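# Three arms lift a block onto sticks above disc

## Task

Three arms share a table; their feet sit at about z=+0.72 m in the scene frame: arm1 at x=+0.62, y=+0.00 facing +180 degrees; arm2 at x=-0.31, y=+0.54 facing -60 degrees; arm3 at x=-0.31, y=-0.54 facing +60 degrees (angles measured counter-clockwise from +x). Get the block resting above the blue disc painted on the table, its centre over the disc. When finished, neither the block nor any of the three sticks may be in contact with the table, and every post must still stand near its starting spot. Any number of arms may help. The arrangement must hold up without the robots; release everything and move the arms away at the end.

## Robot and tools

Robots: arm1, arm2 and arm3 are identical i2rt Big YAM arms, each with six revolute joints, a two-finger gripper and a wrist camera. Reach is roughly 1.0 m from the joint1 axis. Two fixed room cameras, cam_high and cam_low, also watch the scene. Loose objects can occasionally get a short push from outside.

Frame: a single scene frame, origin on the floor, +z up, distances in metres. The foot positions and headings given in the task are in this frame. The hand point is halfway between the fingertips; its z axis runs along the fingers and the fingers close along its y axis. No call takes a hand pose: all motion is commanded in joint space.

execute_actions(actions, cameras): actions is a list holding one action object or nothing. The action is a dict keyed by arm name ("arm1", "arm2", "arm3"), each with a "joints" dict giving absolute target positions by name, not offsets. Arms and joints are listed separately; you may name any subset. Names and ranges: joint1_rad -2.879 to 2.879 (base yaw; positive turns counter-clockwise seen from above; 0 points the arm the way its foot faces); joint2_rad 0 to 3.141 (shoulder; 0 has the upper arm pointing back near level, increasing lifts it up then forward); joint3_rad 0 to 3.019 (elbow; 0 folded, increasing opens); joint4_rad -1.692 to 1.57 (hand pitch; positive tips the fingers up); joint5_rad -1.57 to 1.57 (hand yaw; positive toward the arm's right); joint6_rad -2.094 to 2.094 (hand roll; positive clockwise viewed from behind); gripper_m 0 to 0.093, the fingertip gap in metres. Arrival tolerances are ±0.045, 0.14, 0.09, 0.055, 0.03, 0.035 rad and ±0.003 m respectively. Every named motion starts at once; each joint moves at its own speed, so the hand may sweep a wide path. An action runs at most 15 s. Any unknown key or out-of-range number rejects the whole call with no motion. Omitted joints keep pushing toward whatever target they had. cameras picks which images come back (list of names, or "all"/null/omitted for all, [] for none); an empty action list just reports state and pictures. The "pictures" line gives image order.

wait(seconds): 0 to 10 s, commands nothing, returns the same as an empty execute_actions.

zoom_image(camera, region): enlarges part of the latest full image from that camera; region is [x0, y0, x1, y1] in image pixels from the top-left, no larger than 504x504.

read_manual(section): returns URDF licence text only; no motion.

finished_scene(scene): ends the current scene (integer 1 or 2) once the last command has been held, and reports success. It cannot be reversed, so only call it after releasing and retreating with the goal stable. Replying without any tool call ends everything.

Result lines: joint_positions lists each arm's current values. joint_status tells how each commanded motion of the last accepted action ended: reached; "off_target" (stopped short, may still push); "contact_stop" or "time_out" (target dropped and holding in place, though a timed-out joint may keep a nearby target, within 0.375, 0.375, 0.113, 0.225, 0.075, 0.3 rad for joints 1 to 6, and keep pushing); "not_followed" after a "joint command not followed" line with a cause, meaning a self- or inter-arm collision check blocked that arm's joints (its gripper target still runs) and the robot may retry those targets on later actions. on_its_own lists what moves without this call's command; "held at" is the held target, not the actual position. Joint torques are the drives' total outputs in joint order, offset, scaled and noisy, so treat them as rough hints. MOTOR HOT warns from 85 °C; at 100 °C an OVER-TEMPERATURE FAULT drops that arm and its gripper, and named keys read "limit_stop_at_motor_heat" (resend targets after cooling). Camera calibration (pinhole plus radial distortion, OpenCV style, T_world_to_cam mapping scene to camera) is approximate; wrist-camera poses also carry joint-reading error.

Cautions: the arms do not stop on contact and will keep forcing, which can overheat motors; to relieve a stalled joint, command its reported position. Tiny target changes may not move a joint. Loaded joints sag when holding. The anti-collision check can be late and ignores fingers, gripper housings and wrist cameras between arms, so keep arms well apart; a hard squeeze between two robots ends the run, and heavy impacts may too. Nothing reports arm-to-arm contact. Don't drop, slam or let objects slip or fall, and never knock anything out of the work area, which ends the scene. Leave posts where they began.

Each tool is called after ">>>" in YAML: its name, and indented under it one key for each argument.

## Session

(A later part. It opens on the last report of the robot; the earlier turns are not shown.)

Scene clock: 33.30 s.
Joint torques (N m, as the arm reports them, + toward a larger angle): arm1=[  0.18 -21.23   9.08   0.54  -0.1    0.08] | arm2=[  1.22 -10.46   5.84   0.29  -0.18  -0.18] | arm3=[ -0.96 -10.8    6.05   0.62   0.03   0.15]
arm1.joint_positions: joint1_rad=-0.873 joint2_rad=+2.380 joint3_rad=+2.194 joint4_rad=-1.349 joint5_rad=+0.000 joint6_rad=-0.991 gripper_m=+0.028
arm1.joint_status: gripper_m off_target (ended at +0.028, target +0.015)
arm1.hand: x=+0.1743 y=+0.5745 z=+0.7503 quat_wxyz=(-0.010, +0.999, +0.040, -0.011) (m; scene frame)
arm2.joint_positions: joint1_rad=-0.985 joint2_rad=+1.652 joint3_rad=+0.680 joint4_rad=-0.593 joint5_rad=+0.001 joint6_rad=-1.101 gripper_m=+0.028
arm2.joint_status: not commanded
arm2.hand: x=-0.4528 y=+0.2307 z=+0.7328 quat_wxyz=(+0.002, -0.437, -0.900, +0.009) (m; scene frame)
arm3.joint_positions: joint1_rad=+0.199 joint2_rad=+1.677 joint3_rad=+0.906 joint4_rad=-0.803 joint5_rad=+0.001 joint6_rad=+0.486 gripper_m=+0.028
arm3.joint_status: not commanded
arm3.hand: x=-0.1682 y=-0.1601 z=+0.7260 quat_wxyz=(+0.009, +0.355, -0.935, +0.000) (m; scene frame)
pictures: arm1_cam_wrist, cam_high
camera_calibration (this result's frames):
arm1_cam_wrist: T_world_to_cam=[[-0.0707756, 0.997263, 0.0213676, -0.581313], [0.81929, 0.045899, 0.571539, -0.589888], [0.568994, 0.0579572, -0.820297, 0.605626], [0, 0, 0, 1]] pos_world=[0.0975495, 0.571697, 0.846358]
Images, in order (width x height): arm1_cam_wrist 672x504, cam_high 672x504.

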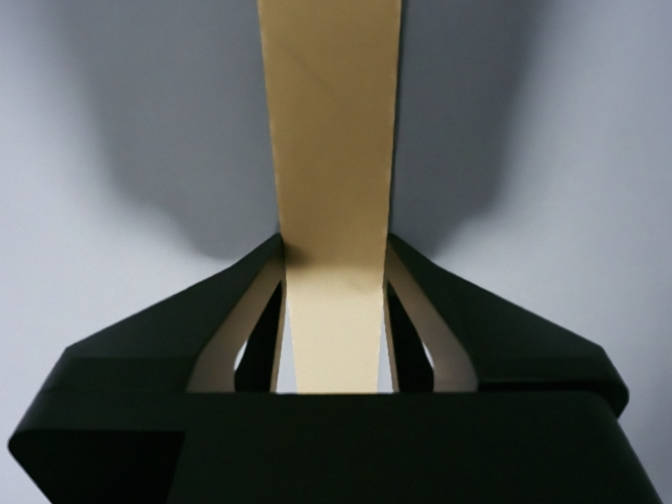

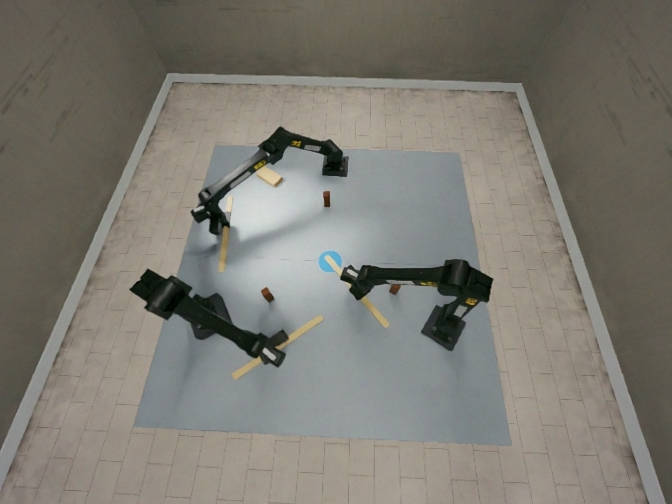

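>>> execute_actions:
  actions:
    - {"arm1": {"joints": {"joint1_rad": -0.6, "joint2_rad": 1.9, "joint6_rad": -0.55}}, "arm2": {"joints": {"joint2_rad": 1.485, "joint3_rad": 1.105, "joint6_rad": -0.6}}, "arm3": {"joints": {"joint2_rad": 1.42, "joint3_rad": 1.16, "joint6_rad": 0.2}}}
  cameras: ["cam_high", "cam_low"]

Scene clock: 38.47 s.
Joint torques (N m, as the arm reports them, + toward a larger angle): arm1=[  1.09 -19.56  11.87   1.38   0.01   0.13] | arm2=[  1.35 -13.37  11.52   1.11  -0.11   0.07] | arm3=[-0.6  -9.57  9.43  1.25  0.   -0.21]
arm1.joint_positions: joint1_rad=-0.608 joint2_rad=+1.907 joint3_rad=+2.174 joint4_rad=-1.349 joint5_rad=-0.002 joint6_rad=-0.560 gripper_m=+0.028
arm1.joint_status: all done
arm1.hand: x=+0.0646 y=+0.4205 z=+1.0745 quat_wxyz=(-0.132, +0.970, -0.041, -0.200) (m; scene frame)
arm2.joint_positions: joint1_rad=-0.985 joint2_rad=+1.478 joint3_rad=+1.083 joint4_rad=-0.589 joint5_rad=+0.001 joint6_rad=-0.611 gripper_m=+0.028
arm2.joint_status: all done
arm2.hand: x=-0.5380 y=+0.0459 z=+0.9559 quat_wxyz=(-0.075, -0.613, -0.733, +0.285) (m; scene frame)
arm3.joint_positions: joint1_rad=+0.199 joint2_rad=+1.413 joint3_rad=+1.140 joint4_rad=-0.799 joint5_rad=+0.001 joint6_rad=+0.216 gripper_m=+0.028
arm3.joint_status: all done
arm3.hand: x=-0.1255 y=-0.0546 z=+0.9336 quat_wxyz=(-0.180, +0.462, -0.853, -0.164) (m; scene frame)
pictures: cam_high, cam_low
Images, in order (width x height): cam_high 672x504, cam_low 672x504.

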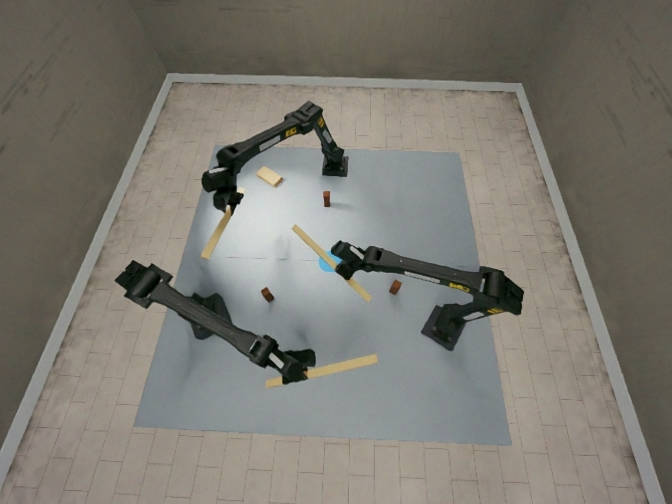

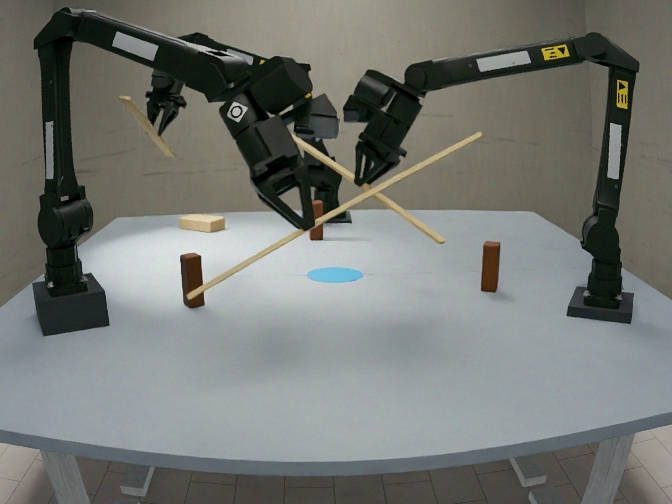

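>>> zoom_image:
  camera: "cam_low"
  region: [170, 110, 500, 320]

Region (170, 110, 500, 320) of cam_low's 672x504 image, scaled by 1.527, with more detail than that image has; it fills the top 321 rows of this view, and the rest is white.

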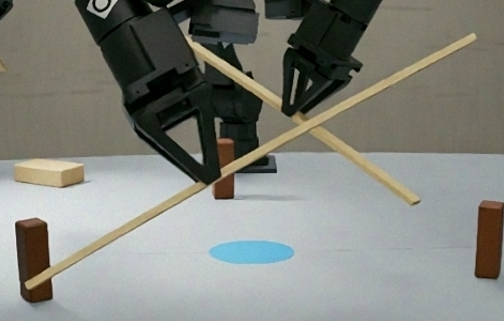

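>>> execute_actions:
  actions:
    - {"arm1": {"joints": {"joint1_rad": -0.246, "joint2_rad": 1.38, "joint3_rad": 1.17, "joint4_rad": -1.109, "joint6_rad": -0.04}}, "arm2": {"joints": {"joint1_rad": -0.29, "joint4_rad": -0.969, "joint6_rad": -0.058}}, "arm3": {"joints": {"joint1_rad": -0.25, "joint3_rad": 1.113, "joint4_rad": -1.067, "joint6_rad": -0.052}}}

Scene clock: 41.90 s.
Joint torques (N m, as the arm reports them, + toward a larger angle): arm1=[ -0.03 -11.22  11.86   1.29   0.07   0.1 ] | arm2=[  1.07 -12.32  11.02  -0.14   0.03   0.07] | arm3=[ 0.36 -8.88  7.71  0.31 -0.01 -0.18]
arm1.joint_positions: joint1_rad=-0.242 joint2_rad=+1.388 joint3_rad=+1.161 joint4_rad=-1.122 joint5_rad=-0.002 joint6_rad=-0.050 gripper_m=+0.028
arm1.joint_status: all done
arm1.hand: x=+0.1912 y=+0.1246 z=+0.9172 quat_wxyz=(-0.013, +0.987, -0.114, -0.109) (m; scene frame)
arm2.joint_positions: joint1_rad=-0.285 joint2_rad=+1.481 joint3_rad=+1.083 joint4_rad=-0.959 joint5_rad=-0.001 joint6_rad=-0.067 gripper_m=+0.028
arm2.joint_status: all done
arm2.hand: x=-0.1886 y=+0.0942 z=+0.9167 quat_wxyz=(-0.083, -0.576, -0.810, +0.073) (m; scene frame)
arm3.joint_positions: joint1_rad=-0.258 joint2_rad=+1.413 joint3_rad=+1.110 joint4_rad=-1.059 joint5_rad=+0.001 joint6_rad=-0.037 gripper_m=+0.028
arm3.joint_status: all done
arm3.hand: x=+0.0171 y=-0.2321 z=+0.8960 quat_wxyz=(-0.090, +0.383, -0.919, -0.038) (m; scene frame)
pictures: arm1_cam_wrist, arm2_cam_wrist, arm3_cam_wrist, cam_high, cam_low
camera_calibration (this result's frames):
arm1_cam_wrist: T_world_to_cam=[[0.236742, 0.971571, -0.00185677, -0.169364], [0.891424, -0.216452, 0.398135, -0.500508], [0.386415, -0.0959106, -0.917325, 0.902073], [0, 0, 0, 1]] pos_world=[0.137686, 0.142732, 1.02645]
arm2_cam_wrist: T_world_to_cam=[[-0.946224, -0.322662, 0.0234289, -0.168082], [-0.288835, 0.875201, 0.38807, -0.486128], [-0.14572, 0.360434, -0.921332, 0.905998], [0, 0, 0, 1]] pos_world=[-0.167431, 0.044674, 1.02731]
arm3_cam_wrist: T_world_to_cam=[[0.697727, -0.716363, 0.0012082, -0.174646], [-0.655592, -0.637856, 0.404152, -0.496168], [-0.288749, -0.28278, -0.914691, 0.883842], [0, 0, 0, 1]] pos_world=[0.0517796, -0.19166, 1.00918]
Images, in order (width x height): arm1_cam_wrist 672x504, arm2_cam_wrist 672x504, arm3_cam_wrist 672x504, cam_high 672x504, cam_low 672x504.

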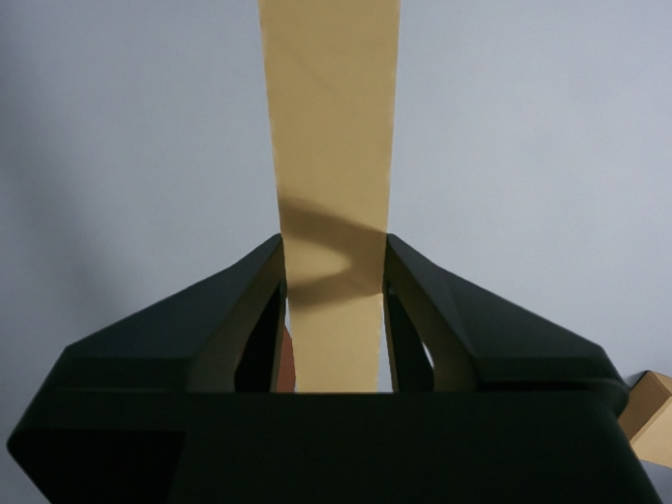

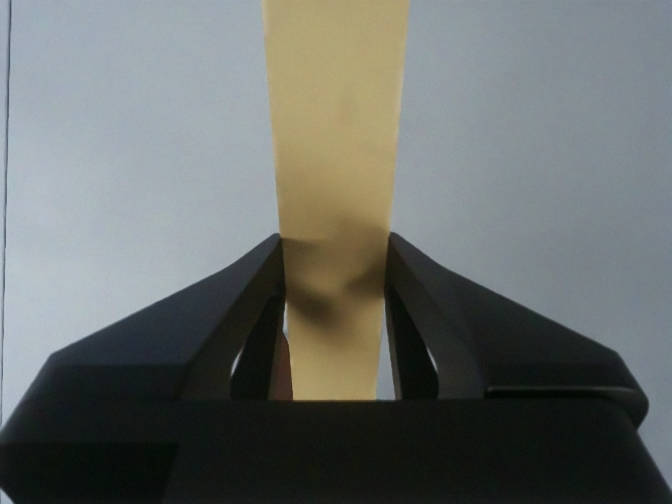

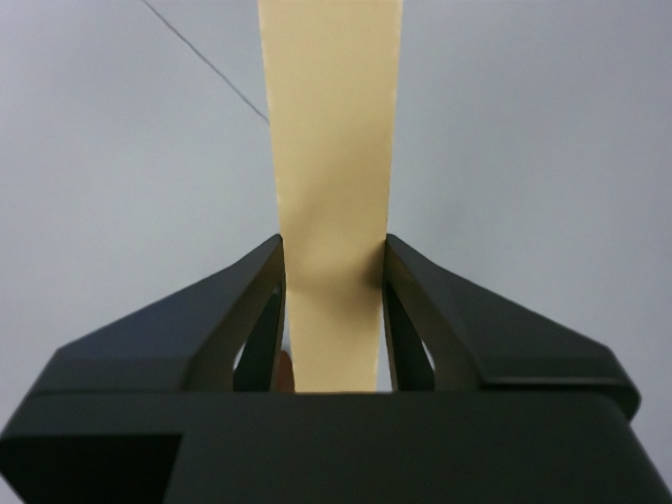

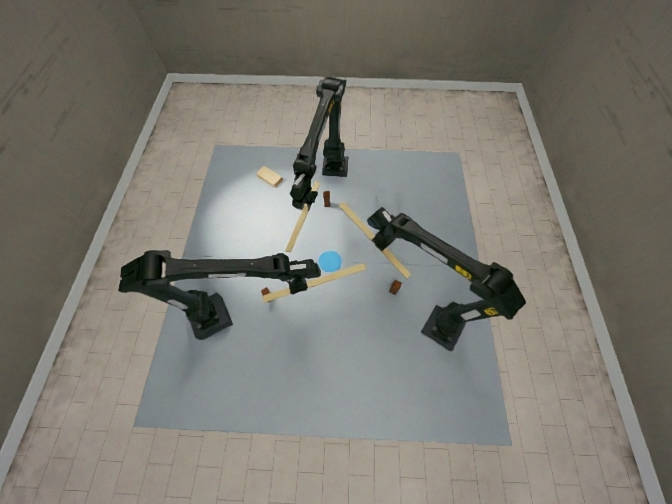

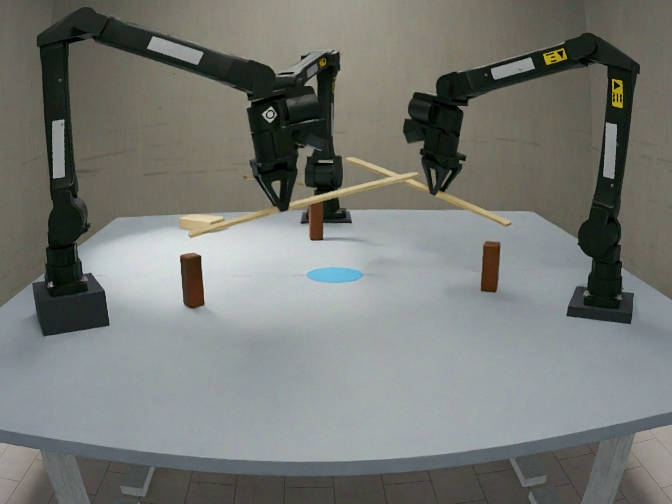

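>>> execute_actions:
  actions:
    - {"arm1": {"joints": {"joint1_rad": -0.052}}, "arm2": {"joints": {"joint1_rad": -0.095, "joint2_rad": 1.52}}, "arm3": {"joints": {"joint1_rad": -0.04}}}

Scene clock: 43.93 s.
Joint torques (N m, as the arm reports them, + toward a larger angle): arm1=[ -0.64 -11.16  11.89   1.31   0.     0.08] | arm2=[  1.26 -13.61  10.97  -0.1   -0.06   0.  ] | arm3=[-0.79 -8.82  7.73  0.49  0.   -0.17]
arm1.joint_positions: joint1_rad=-0.042 joint2_rad=+1.388 joint3_rad=+1.161 joint4_rad=-1.122 joint5_rad=+0.000 joint6_rad=-0.048 gripper_m=+0.028
arm1.joint_status: all done
arm1.hand: x=+0.1753 y=+0.0370 z=+0.9179 quat_wxyz=(-0.003, +0.994, -0.015, -0.111) (m; scene frame)
arm2.joint_positions: joint1_rad=-0.089 joint2_rad=+1.519 joint3_rad=+1.083 joint4_rad=-0.959 joint5_rad=+0.001 joint6_rad=-0.061 gripper_m=+0.028
arm2.joint_status: all done
arm2.hand: x=-0.1051 y=+0.1263 z=+0.8991 quat_wxyz=(-0.073, -0.498, -0.862, +0.054) (m; scene frame)
arm3.joint_positions: joint1_rad=-0.034 joint2_rad=+1.414 joint3_rad=+1.110 joint4_rad=-1.063 joint5_rad=+0.000 joint6_rad=-0.037 gripper_m=+0.028
arm3.joint_status: all done
arm3.hand: x=-0.0595 y=-0.1684 z=+0.8965 quat_wxyz=(-0.083, +0.484, -0.870, -0.049) (m; scene frame)
pictures: arm1_cam_wrist, arm2_cam_wrist, arm3_cam_wrist, cam_high, cam_low
camera_calibration (this result's frames):
arm1_cam_wrist: T_world_to_cam=[[0.0406282, 0.999174, -0.000614311, -0.0482627], [0.917218, -0.0370518, 0.39666, -0.515411], [0.396309, -0.016679, -0.917965, 0.896414], [0, 0, 0, 1]] pos_world=[0.119447, 0.0440772, 1.02729]
arm2_cam_wrist: T_world_to_cam=[[-0.868482, -0.495213, 0.0224218, -0.0474881], [-0.440188, 0.791204, 0.424535, -0.521414], [-0.227976, 0.358831, -0.905134, 0.867421], [0, 0, 0, 1]] pos_world=[-0.0730121, 0.0777701, 1.00755]
arm3_cam_wrist: T_world_to_cam=[[0.840049, -0.542508, -0.00181343, -0.0351873], [-0.494962, -0.767786, 0.406837, -0.520628], [-0.222105, -0.340865, -0.913499, 0.873336], [0, 0, 0, 1]] pos_world=[-0.0341603, -0.121131, 1.00954]
Images, in order (width x height): arm1_cam_wrist 672x504, arm2_cam_wrist 672x504, arm3_cam_wrist 672x504, cam_high 672x504, cam_low 672x504.

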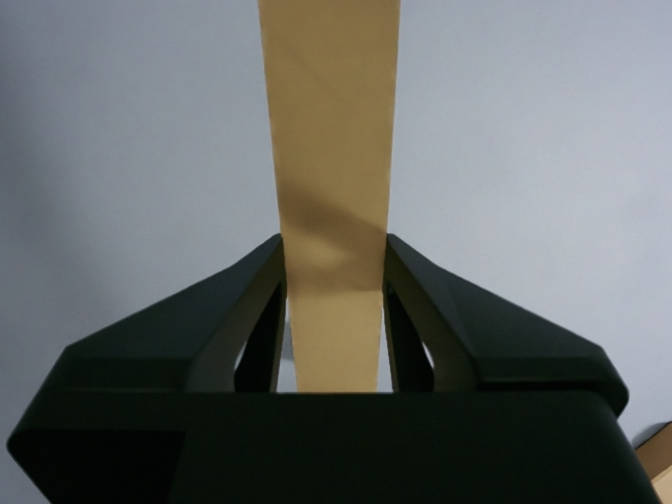

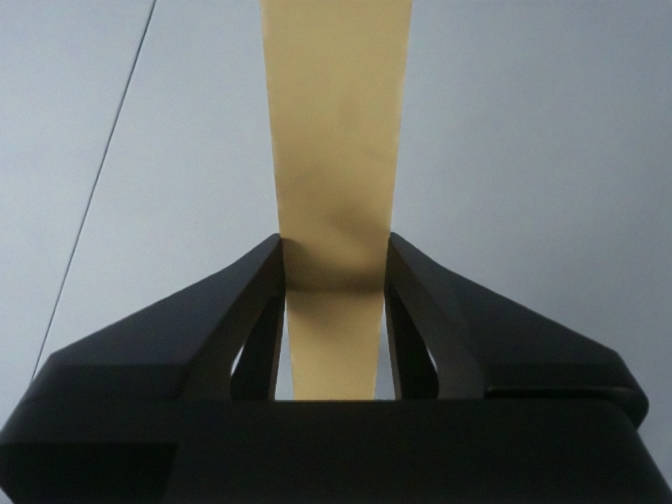

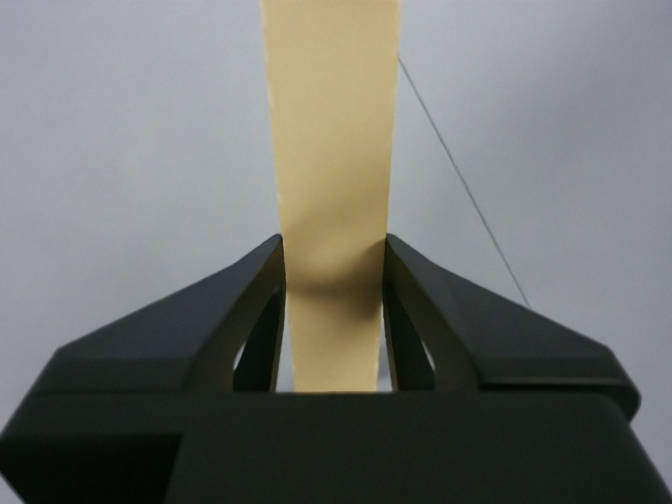

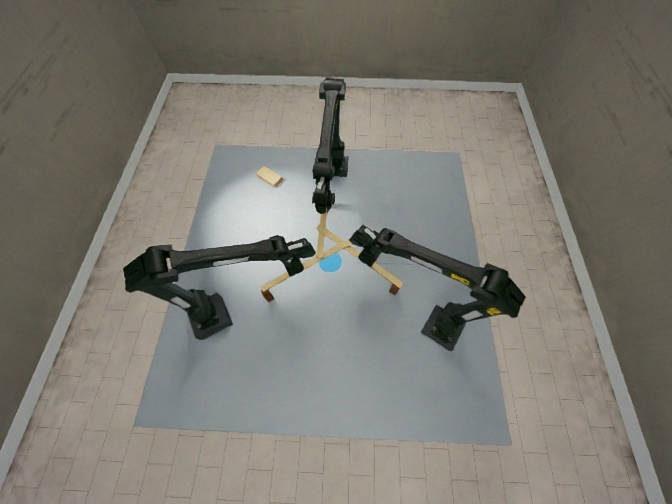

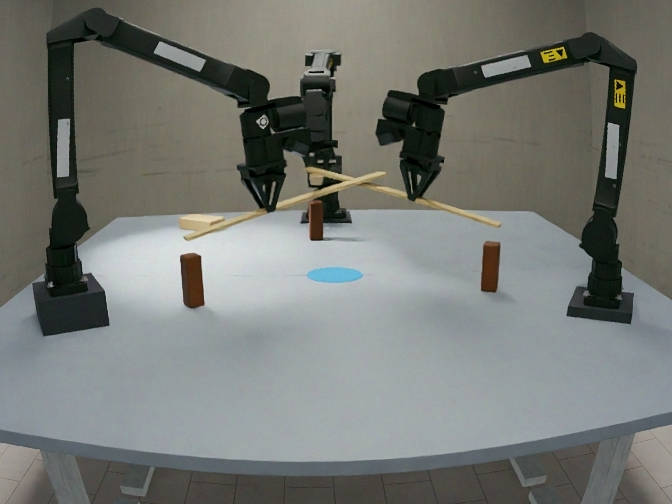

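>>> zoom_image:
  camera: "cam_low"
  region: [240, 140, 440, 250]

>>> zoom_image:
  camera: "cam_high"
  region: [280, 195, 380, 285]

Region (240, 140, 440, 250) of cam_low's 672x504 image, scaled by 2.520, with more detail than that image has; it fills the top 277 rows of this view, and the rest is white.

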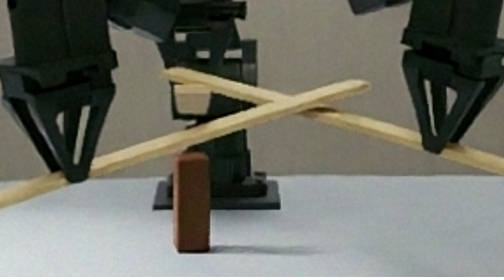

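Region (280, 195, 380, 285) of cam_high's 672x504 image, scaled by 5.040, with more detail than that image has; it fills the top 454 rows of this view, and the rest is white.

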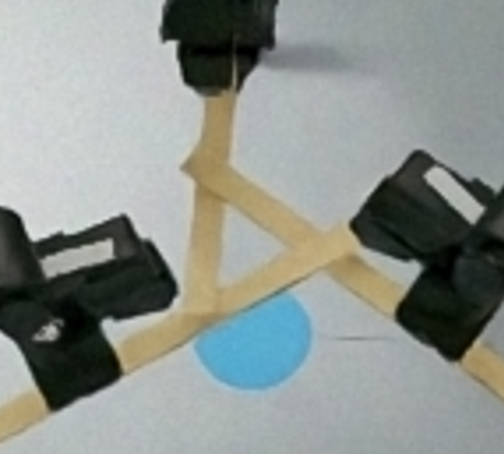

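>>> execute_actions:
  actions:
    - {"arm1": {"joints": {"joint1_rad": -0.06, "joint2_rad": 1.505}}, "arm2": {"joints": {"joint1_rad": -0.104, "joint2_rad": 1.60}}, "arm3": {"joints": {"joint1_rad": -0.05, "joint2_rad": 1.50}}}

Scene clock: 47.30 s.
Joint torques (N m, as the arm reports them, + toward a larger angle): arm1=[ -0.83 -12.22  11.29   1.05   0.01   0.07] | arm2=[  1.39 -14.6   10.15  -0.34  -0.06  -0.02] | arm3=[ -0.97 -10.6    7.76   0.34   0.02  -0.18]
arm1.joint_positions: joint1_rad=-0.048 joint2_rad=+1.508 joint3_rad=+1.161 joint4_rad=-1.121 joint5_rad=+0.000 joint6_rad=-0.048 gripper_m=+0.028
arm1.joint_status: all done
arm1.hand: x=+0.1714 y=+0.0396 z=+0.8668 quat_wxyz=(+0.001, +0.999, -0.019, -0.051) (m; scene frame)
arm2.joint_positions: joint1_rad=-0.098 joint2_rad=+1.600 joint3_rad=+1.083 joint4_rad=-0.959 joint5_rad=+0.001 joint6_rad=-0.060 gripper_m=+0.028
arm2.joint_status: all done
arm2.hand: x=-0.1102 y=+0.1272 z=+0.8636 quat_wxyz=(-0.039, -0.503, -0.863, +0.032) (m; scene frame)
arm3.joint_positions: joint1_rad=-0.043 joint2_rad=+1.508 joint3_rad=+1.105 joint4_rad=-1.063 joint5_rad=+0.000 joint6_rad=-0.038 gripper_m=+0.028
arm3.joint_status: all done
arm3.hand: x=-0.0574 y=-0.1717 z=+0.8548 quat_wxyz=(-0.039, +0.482, -0.875, -0.026) (m; scene frame)
pictures: arm1_cam_wrist, arm2_cam_wrist, arm3_cam_wrist, cam_high, cam_low
camera_calibration (this result's frames):
arm1_cam_wrist: T_world_to_cam=[[0.0464413, 0.998907, -0.00521595, -0.047763], [0.86358, -0.0375242, 0.502813, -0.574207], [0.502068, -0.0278557, -0.864379, 0.786975], [0, 0, 0, 1]] pos_world=[0.102977, 0.0480859, 0.968715]
arm2_cam_wrist: T_world_to_cam=[[-0.872467, -0.488353, 0.0176914, -0.047914], [-0.4162, 0.761559, 0.496795, -0.56523], [-0.256084, 0.426074, -0.867688, 0.789748], [0, 0, 0, 1]] pos_world=[-0.0748102, 0.0705662, 0.966905]
arm3_cam_wrist: T_world_to_cam=[[0.835744, -0.549107, -0.00354095, -0.0386983], [-0.475538, -0.726966, 0.495362, -0.57279], [-0.274581, -0.412312, -0.86868, 0.780927], [0, 0, 0, 1]] pos_world=[-0.0256143, -0.115663, 0.961976]
Images, in order (width x height): arm1_cam_wrist 672x504, arm2_cam_wrist 672x504, arm3_cam_wrist 672x504, cam_high 672x504, cam_low 672x504.

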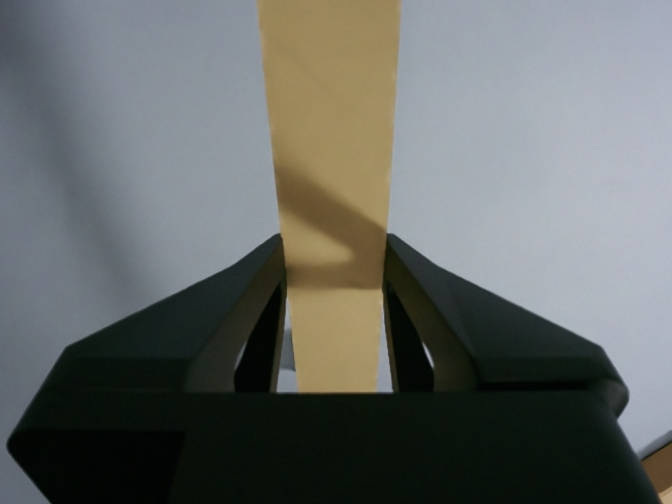

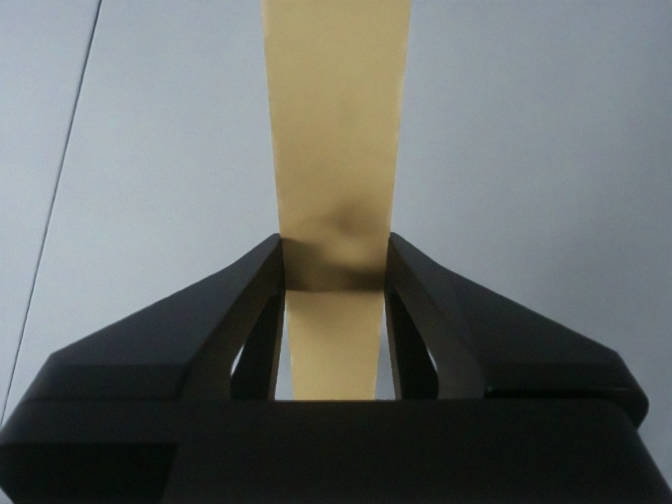

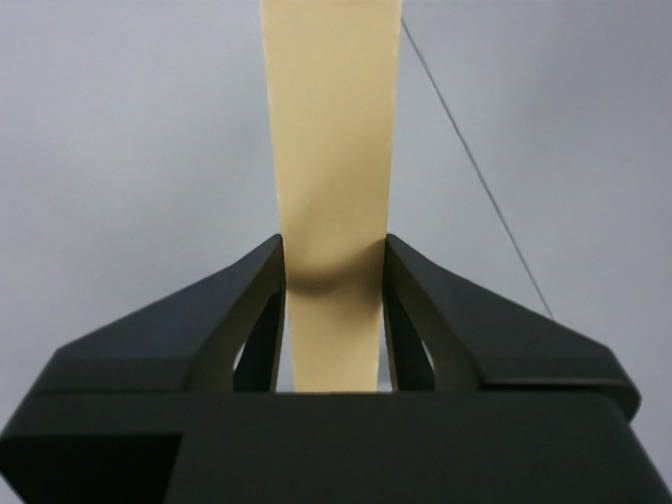

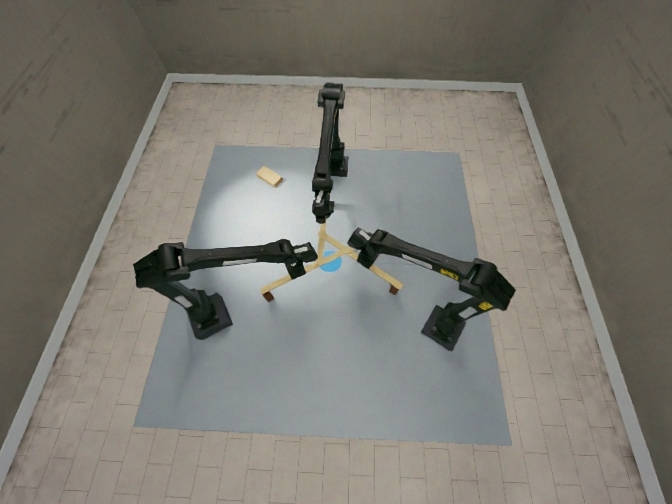

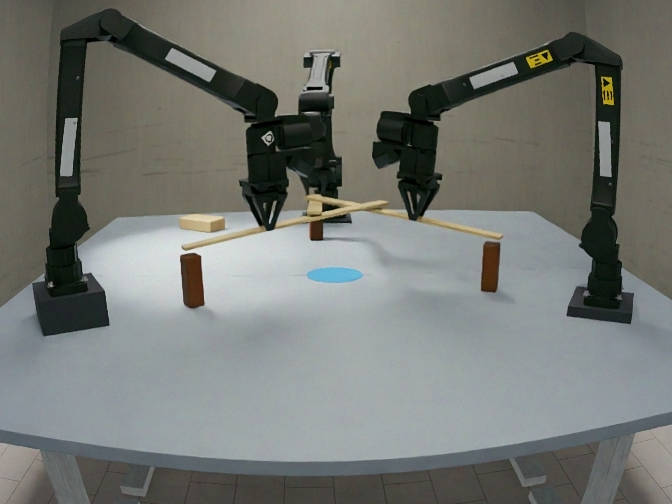

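>>> zoom_image:
  camera: "cam_low"
  region: [270, 175, 430, 255]

>>> zoom_image:
  camera: "cam_low"
  region: [160, 220, 260, 290]

>>> zoom_image:
  camera: "cam_low"
  region: [430, 210, 530, 280]

>>> zoom_image:
  camera: "cam_high"
  region: [250, 190, 410, 310]

Region (270, 175, 430, 255) of cam_low's 672x504 image, scaled by 3.150, with more detail than that image has.

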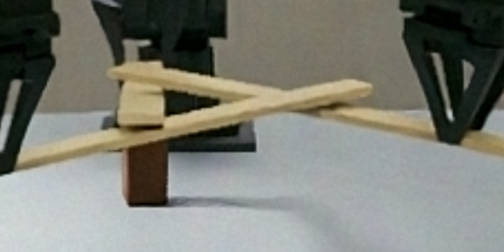

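Region (160, 220, 260, 290) of cam_low's 672x504 image, scaled by 5.040, with more detail than that image has; it fills the top 353 rows of this view, and the rest is white.

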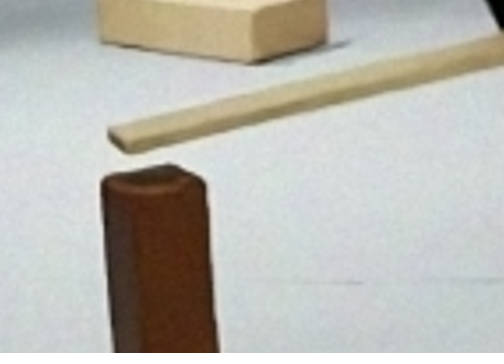

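Region (430, 210, 530, 280) of cam_low's 672x504 image, scaled by 5.040, with more detail than that image has; it fills the top 353 rows of this view, and the rest is white.

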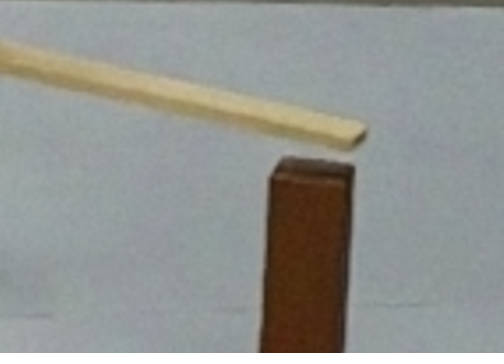

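Region (250, 190, 410, 310) of cam_high's 672x504 image, scaled by 3.150, with more detail than that image has; it fills the top 378 rows of this view, and the rest is white.

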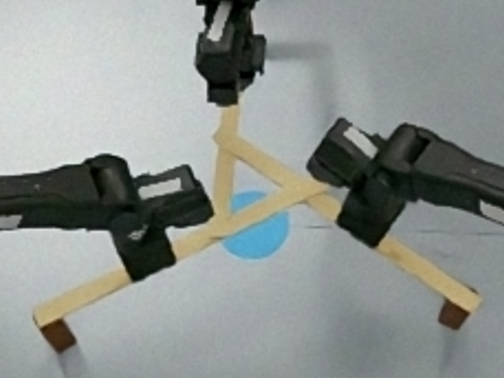

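>>> execute_actions:
  actions:
    - {"arm1": {"joints": {"joint2_rad": 1.54, "joint4_rad": -1.095}}, "arm2": {"joints": {"joint2_rad": 1.642, "joint4_rad": -0.936}}, "arm3": {"joints": {"joint2_rad": 1.543, "joint4_rad": -1.036}}}

Scene clock: 49.73 s.
Joint torques (N m, as the arm reports them, + toward a larger angle): arm1=[ -0.8  -11.01  11.16   1.22   0.     0.07] | arm2=[  1.28 -13.47   9.97   0.55  -0.06  -0.02] | arm3=[ -0.91 -10.26   7.53   1.21  -0.01  -0.18]
arm1.joint_positions: joint1_rad=-0.048 joint2_rad=+1.523 joint3_rad=+1.161 joint4_rad=-1.111 joint5_rad=+0.000 joint6_rad=-0.048 gripper_m=+0.028
arm1.joint_status: all done
arm1.hand: x=+0.1689 y=+0.0398 z=+0.8605 quat_wxyz=(+0.001, +0.999, -0.019, -0.049) (m; scene frame)
arm2.joint_positions: joint1_rad=-0.098 joint2_rad=+1.630 joint3_rad=+1.083 joint4_rad=-0.947 joint5_rad=+0.001 joint6_rad=-0.060 gripper_m=+0.028
arm2.joint_status: all done
arm2.hand: x=-0.1098 y=+0.1261 z=+0.8510 quat_wxyz=(-0.032, -0.504, -0.863, +0.027) (m; scene frame)
arm3.joint_positions: joint1_rad=-0.043 joint2_rad=+1.541 joint3_rad=+1.105 joint4_rad=-1.053 joint5_rad=+0.000 joint6_rad=-0.038 gripper_m=+0.028
arm3.joint_status: all done
arm3.hand: x=-0.0564 y=-0.1702 z=+0.8410 quat_wxyz=(-0.029, +0.482, -0.875, -0.021) (m; scene frame)
pictures: arm1_cam_wrist, arm2_cam_wrist, arm3_cam_wrist, cam_high, cam_low
camera_calibration (this result's frames):
arm1_cam_wrist: T_world_to_cam=[[0.0468037, 0.998889, -0.00545735, -0.0476907], [0.86088, -0.0375649, 0.50742, -0.572381], [0.506651, -0.0284473, -0.861682, 0.7797], [0, 0, 0, 1]] pos_world=[0.0999475, 0.0483166, 0.96203]
arm2_cam_wrist: T_world_to_cam=[[-0.872419, -0.488473, 0.0167113, -0.0470281], [-0.412284, 0.753847, 0.511602, -0.569184], [-0.262501, 0.439442, -0.85906, 0.769743], [0, 0, 0, 1]] pos_world=[-0.073635, 0.0678488, 0.953238]
arm3_cam_wrist: T_world_to_cam=[[0.835631, -0.549277, -0.0039797, -0.0384581], [-0.469196, -0.717532, 0.514784, -0.578746], [-0.285614, -0.428302, -0.857311, 0.756956], [0, 0, 0, 1]] pos_world=[-0.023211, -0.112187, 0.946722]
Images, in order (width x height): arm1_cam_wrist 672x504, arm2_cam_wrist 672x504, arm3_cam_wrist 672x504, cam_high 672x504, cam_low 672x504.

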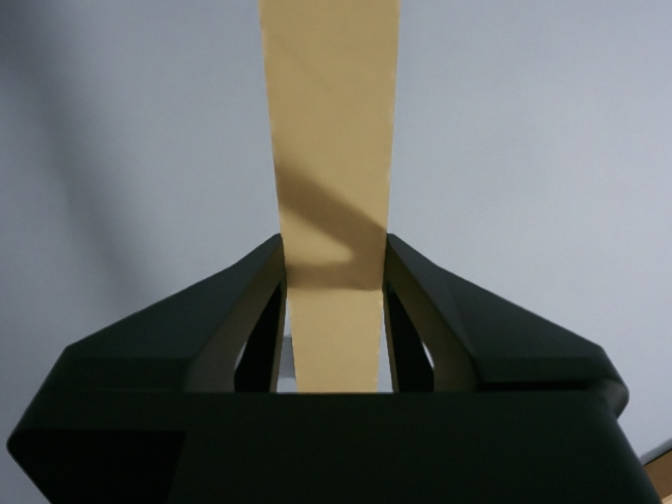

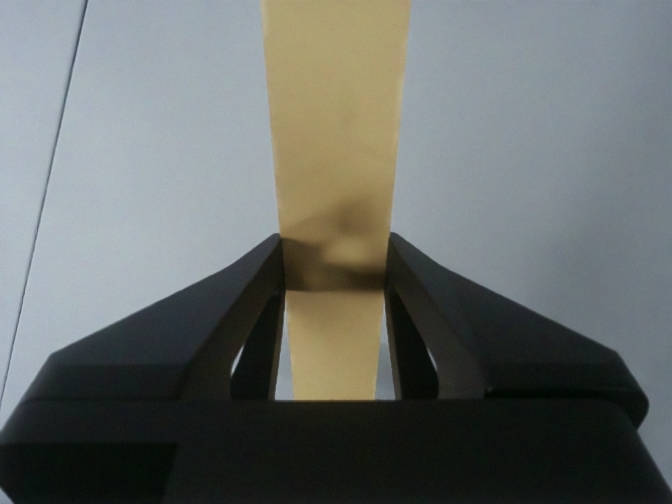

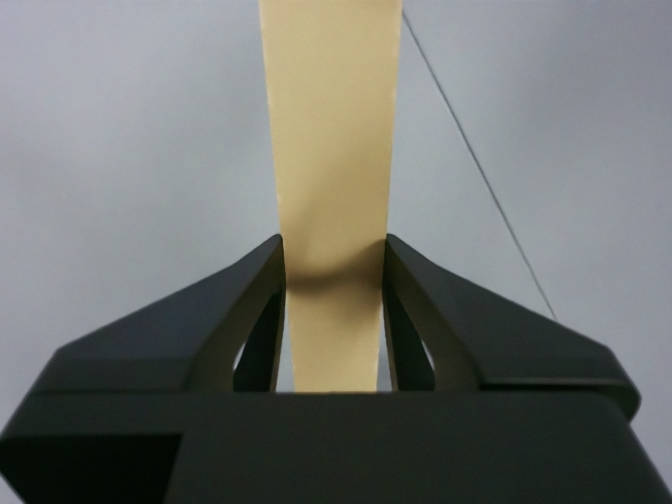

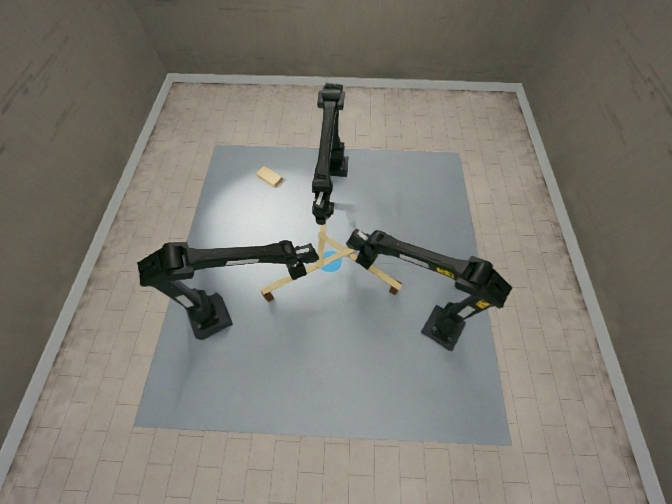

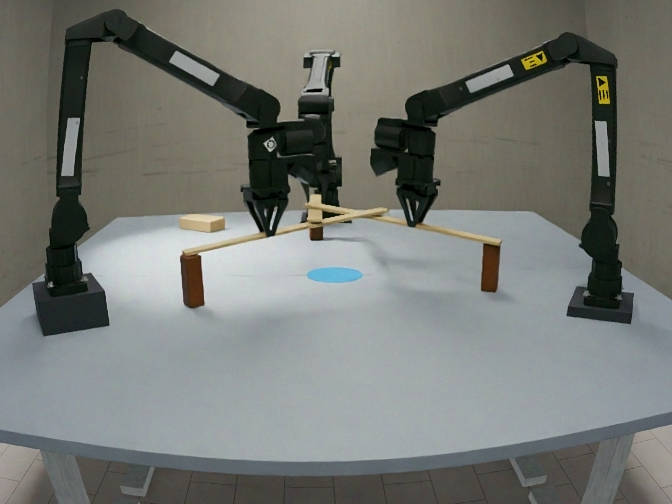

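>>> zoom_image:
  camera: "cam_low"
  region: [280, 180, 410, 250]

>>> zoom_image:
  camera: "cam_low"
  region: [160, 220, 260, 290]

>>> zoom_image:
  camera: "cam_low"
  region: [430, 210, 530, 280]

Region (280, 180, 410, 250) of cam_low's 672x504 image, scaled by 3.877, with more detail than that image has; it fills the top 271 rows of this view, and the rest is white.

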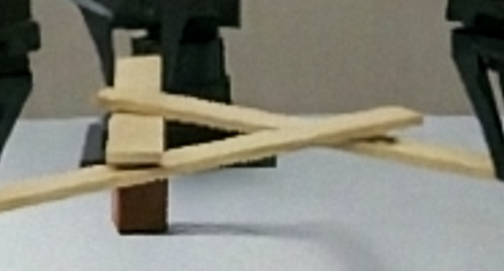

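Region (160, 220, 260, 290) of cam_low's 672x504 image, scaled by 5.040, with more detail than that image has; it fills the top 353 rows of this view, and the rest is white.

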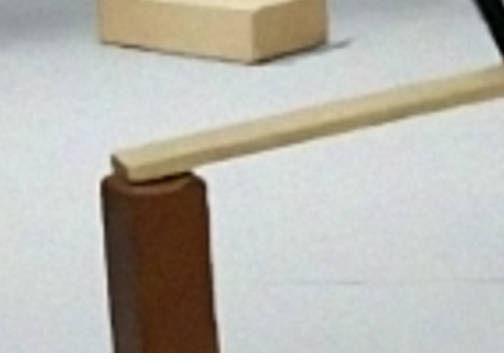

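Region (430, 210, 530, 280) of cam_low's 672x504 image, scaled by 5.040, with more detail than that image has; it fills the top 353 rows of this view, and the rest is white.

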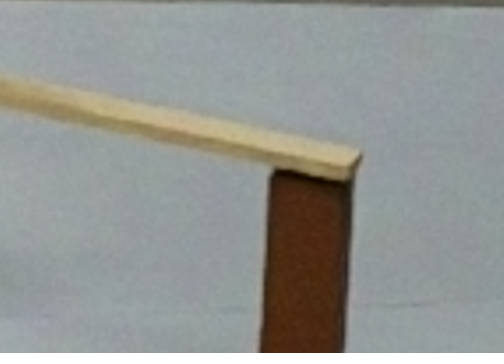

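>>> execute_actions:
  actions:
    - {"arm1": {"joints": {"joint2_rad": 1.56}}, "arm2": {"joints": {"joint2_rad": 1.656}}}

Scene clock: 50.87 s.
Joint torques (N m, as the arm reports them, + toward a larger angle): arm1=[ -0.82 -10.92  11.1    1.14   0.01   0.07] | arm2=[  1.4  -13.32  10.15   0.63  -0.07  -0.03] | arm3=[ -0.86 -10.32   7.68   1.11   0.    -0.17]
arm1.joint_positions: joint1_rad=-0.048 joint2_rad=+1.538 joint3_rad=+1.161 joint4_rad=-1.110 joint5_rad=+0.000 joint6_rad=-0.048 gripper_m=+0.028
arm1.joint_status: all done
arm1.hand: x=+0.1686 y=+0.0398 z=+0.8542 quat_wxyz=(+0.002, +0.999, -0.019, -0.042) (m; scene frame)
arm2.joint_positions: joint1_rad=-0.098 joint2_rad=+1.634 joint3_rad=+1.083 joint4_rad=-0.946 joint5_rad=+0.001 joint6_rad=-0.060 gripper_m=+0.028
arm2.joint_status: all done
arm2.hand: x=-0.1099 y=+0.1262 z=+0.8491 quat_wxyz=(-0.030, -0.504, -0.863, +0.026) (m; scene frame)
arm3.joint_positions: joint1_rad=-0.043 joint2_rad=+1.541 joint3_rad=+1.105 joint4_rad=-1.053 joint5_rad=+0.000 joint6_rad=-0.038 gripper_m=+0.028
arm3.joint_status: not commanded
arm3.hand: x=-0.0564 y=-0.1702 z=+0.8408 quat_wxyz=(-0.029, +0.482, -0.875, -0.021) (m; scene frame)
pictures: arm1_cam_wrist, arm2_cam_wrist, arm3_cam_wrist, cam_high, cam_low
camera_calibration (this result's frames):
arm1_cam_wrist: T_world_to_cam=[[0.0467669, 0.998888, -0.00596346, -0.047243], [0.854057, -0.0368883, 0.518869, -0.57766], [0.518072, -0.029359, -0.854833, 0.766727], [0, 0, 0, 1]] pos_world=[0.0983441, 0.0483919, 0.954872]
arm2_cam_wrist: T_world_to_cam=[[-0.87241, -0.488497, 0.0164932, -0.0468178], [-0.411398, 0.752102, 0.514872, -0.57074], [-0.263918, 0.442394, -0.857108, 0.765792], [0, 0, 0, 1]] pos_world=[-0.0735393, 0.0676025, 0.950997]
arm3_cam_wrist: T_world_to_cam=[[0.835633, -0.549274, -0.00398724, -0.0384497], [-0.469082, -0.717372, 0.515111, -0.578914], [-0.285798, -0.428573, -0.857114, 0.75659], [0, 0, 0, 1]] pos_world=[-0.0231966, -0.112162, 0.946536]
Images, in order (width x height): arm1_cam_wrist 672x504, arm2_cam_wrist 672x504, arm3_cam_wrist 672x504, cam_high 672x504, cam_low 672x504.

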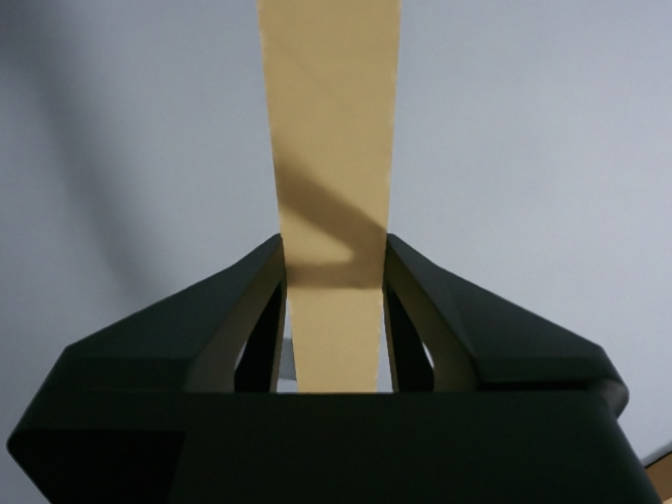

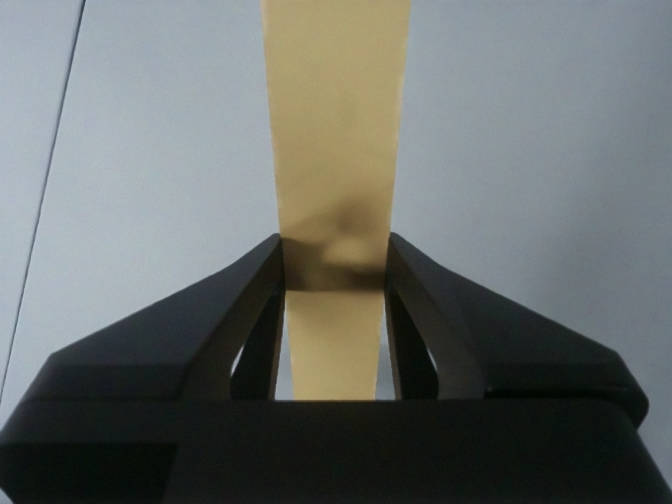

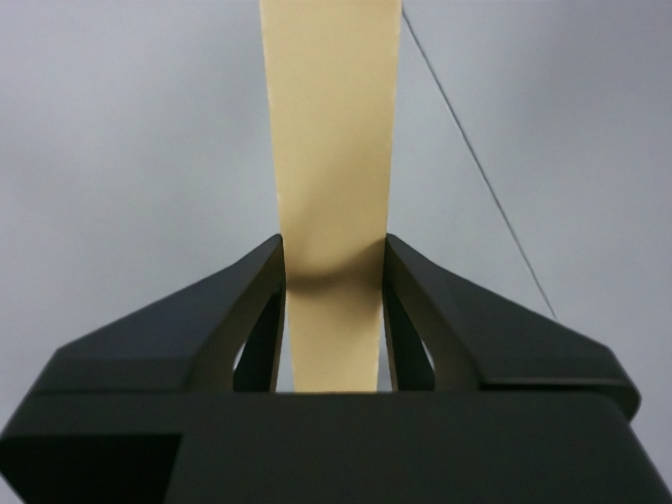

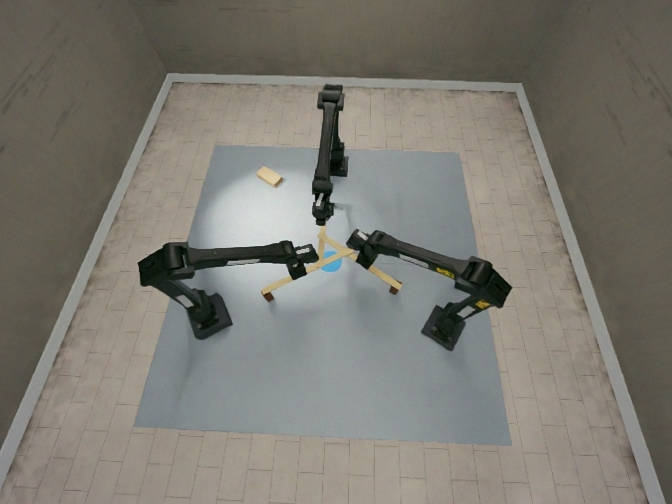

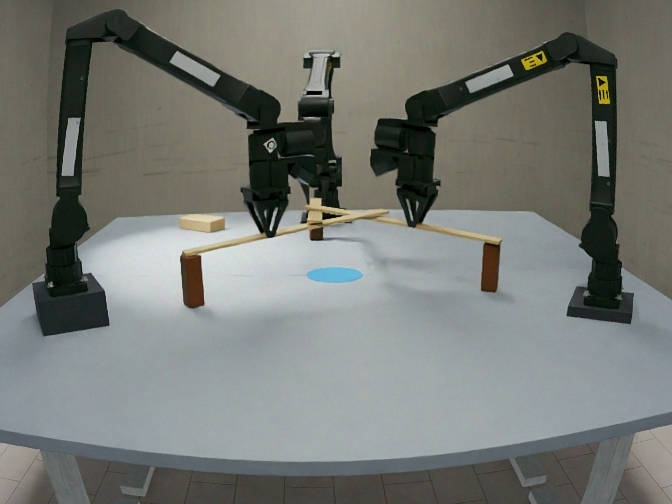

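>>> zoom_image:
  camera: "cam_low"
  region: [280, 180, 410, 250]

>>> zoom_image:
  camera: "cam_low"
  region: [160, 220, 260, 290]

>>> zoom_image:
  camera: "cam_low"
  region: [430, 210, 530, 280]

>>> zoom_image:
  camera: "cam_high"
  region: [285, 205, 375, 285]

Region (280, 180, 410, 250) of cam_low's 672x504 image, scaled by 3.877, with more detail than that image has; it fills the top 271 rows of this view, and the rest is white.

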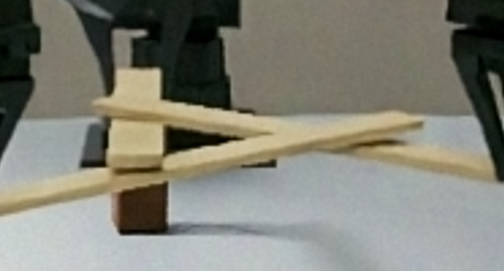

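Region (160, 220, 260, 290) of cam_low's 672x504 image, scaled by 5.040, with more detail than that image has; it fills the top 353 rows of this view, and the rest is white.

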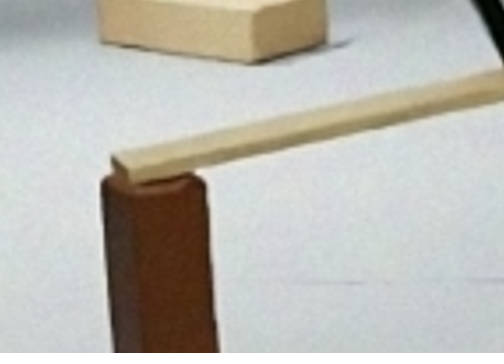

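Region (430, 210, 530, 280) of cam_low's 672x504 image, scaled by 5.040, with more detail than that image has; it fills the top 353 rows of this view, and the rest is white.

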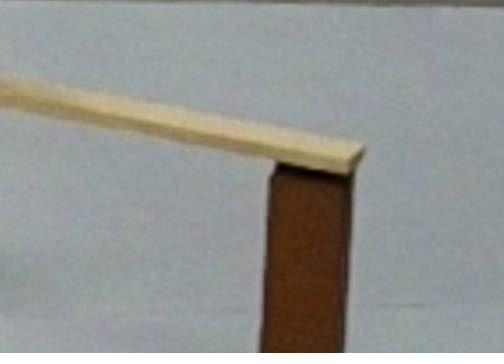

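Region (285, 205, 375, 285) of cam_high's 672x504 image, scaled by 5.600, with more detail than that image has.

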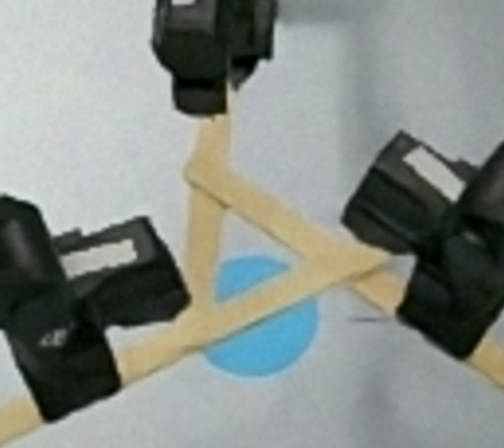

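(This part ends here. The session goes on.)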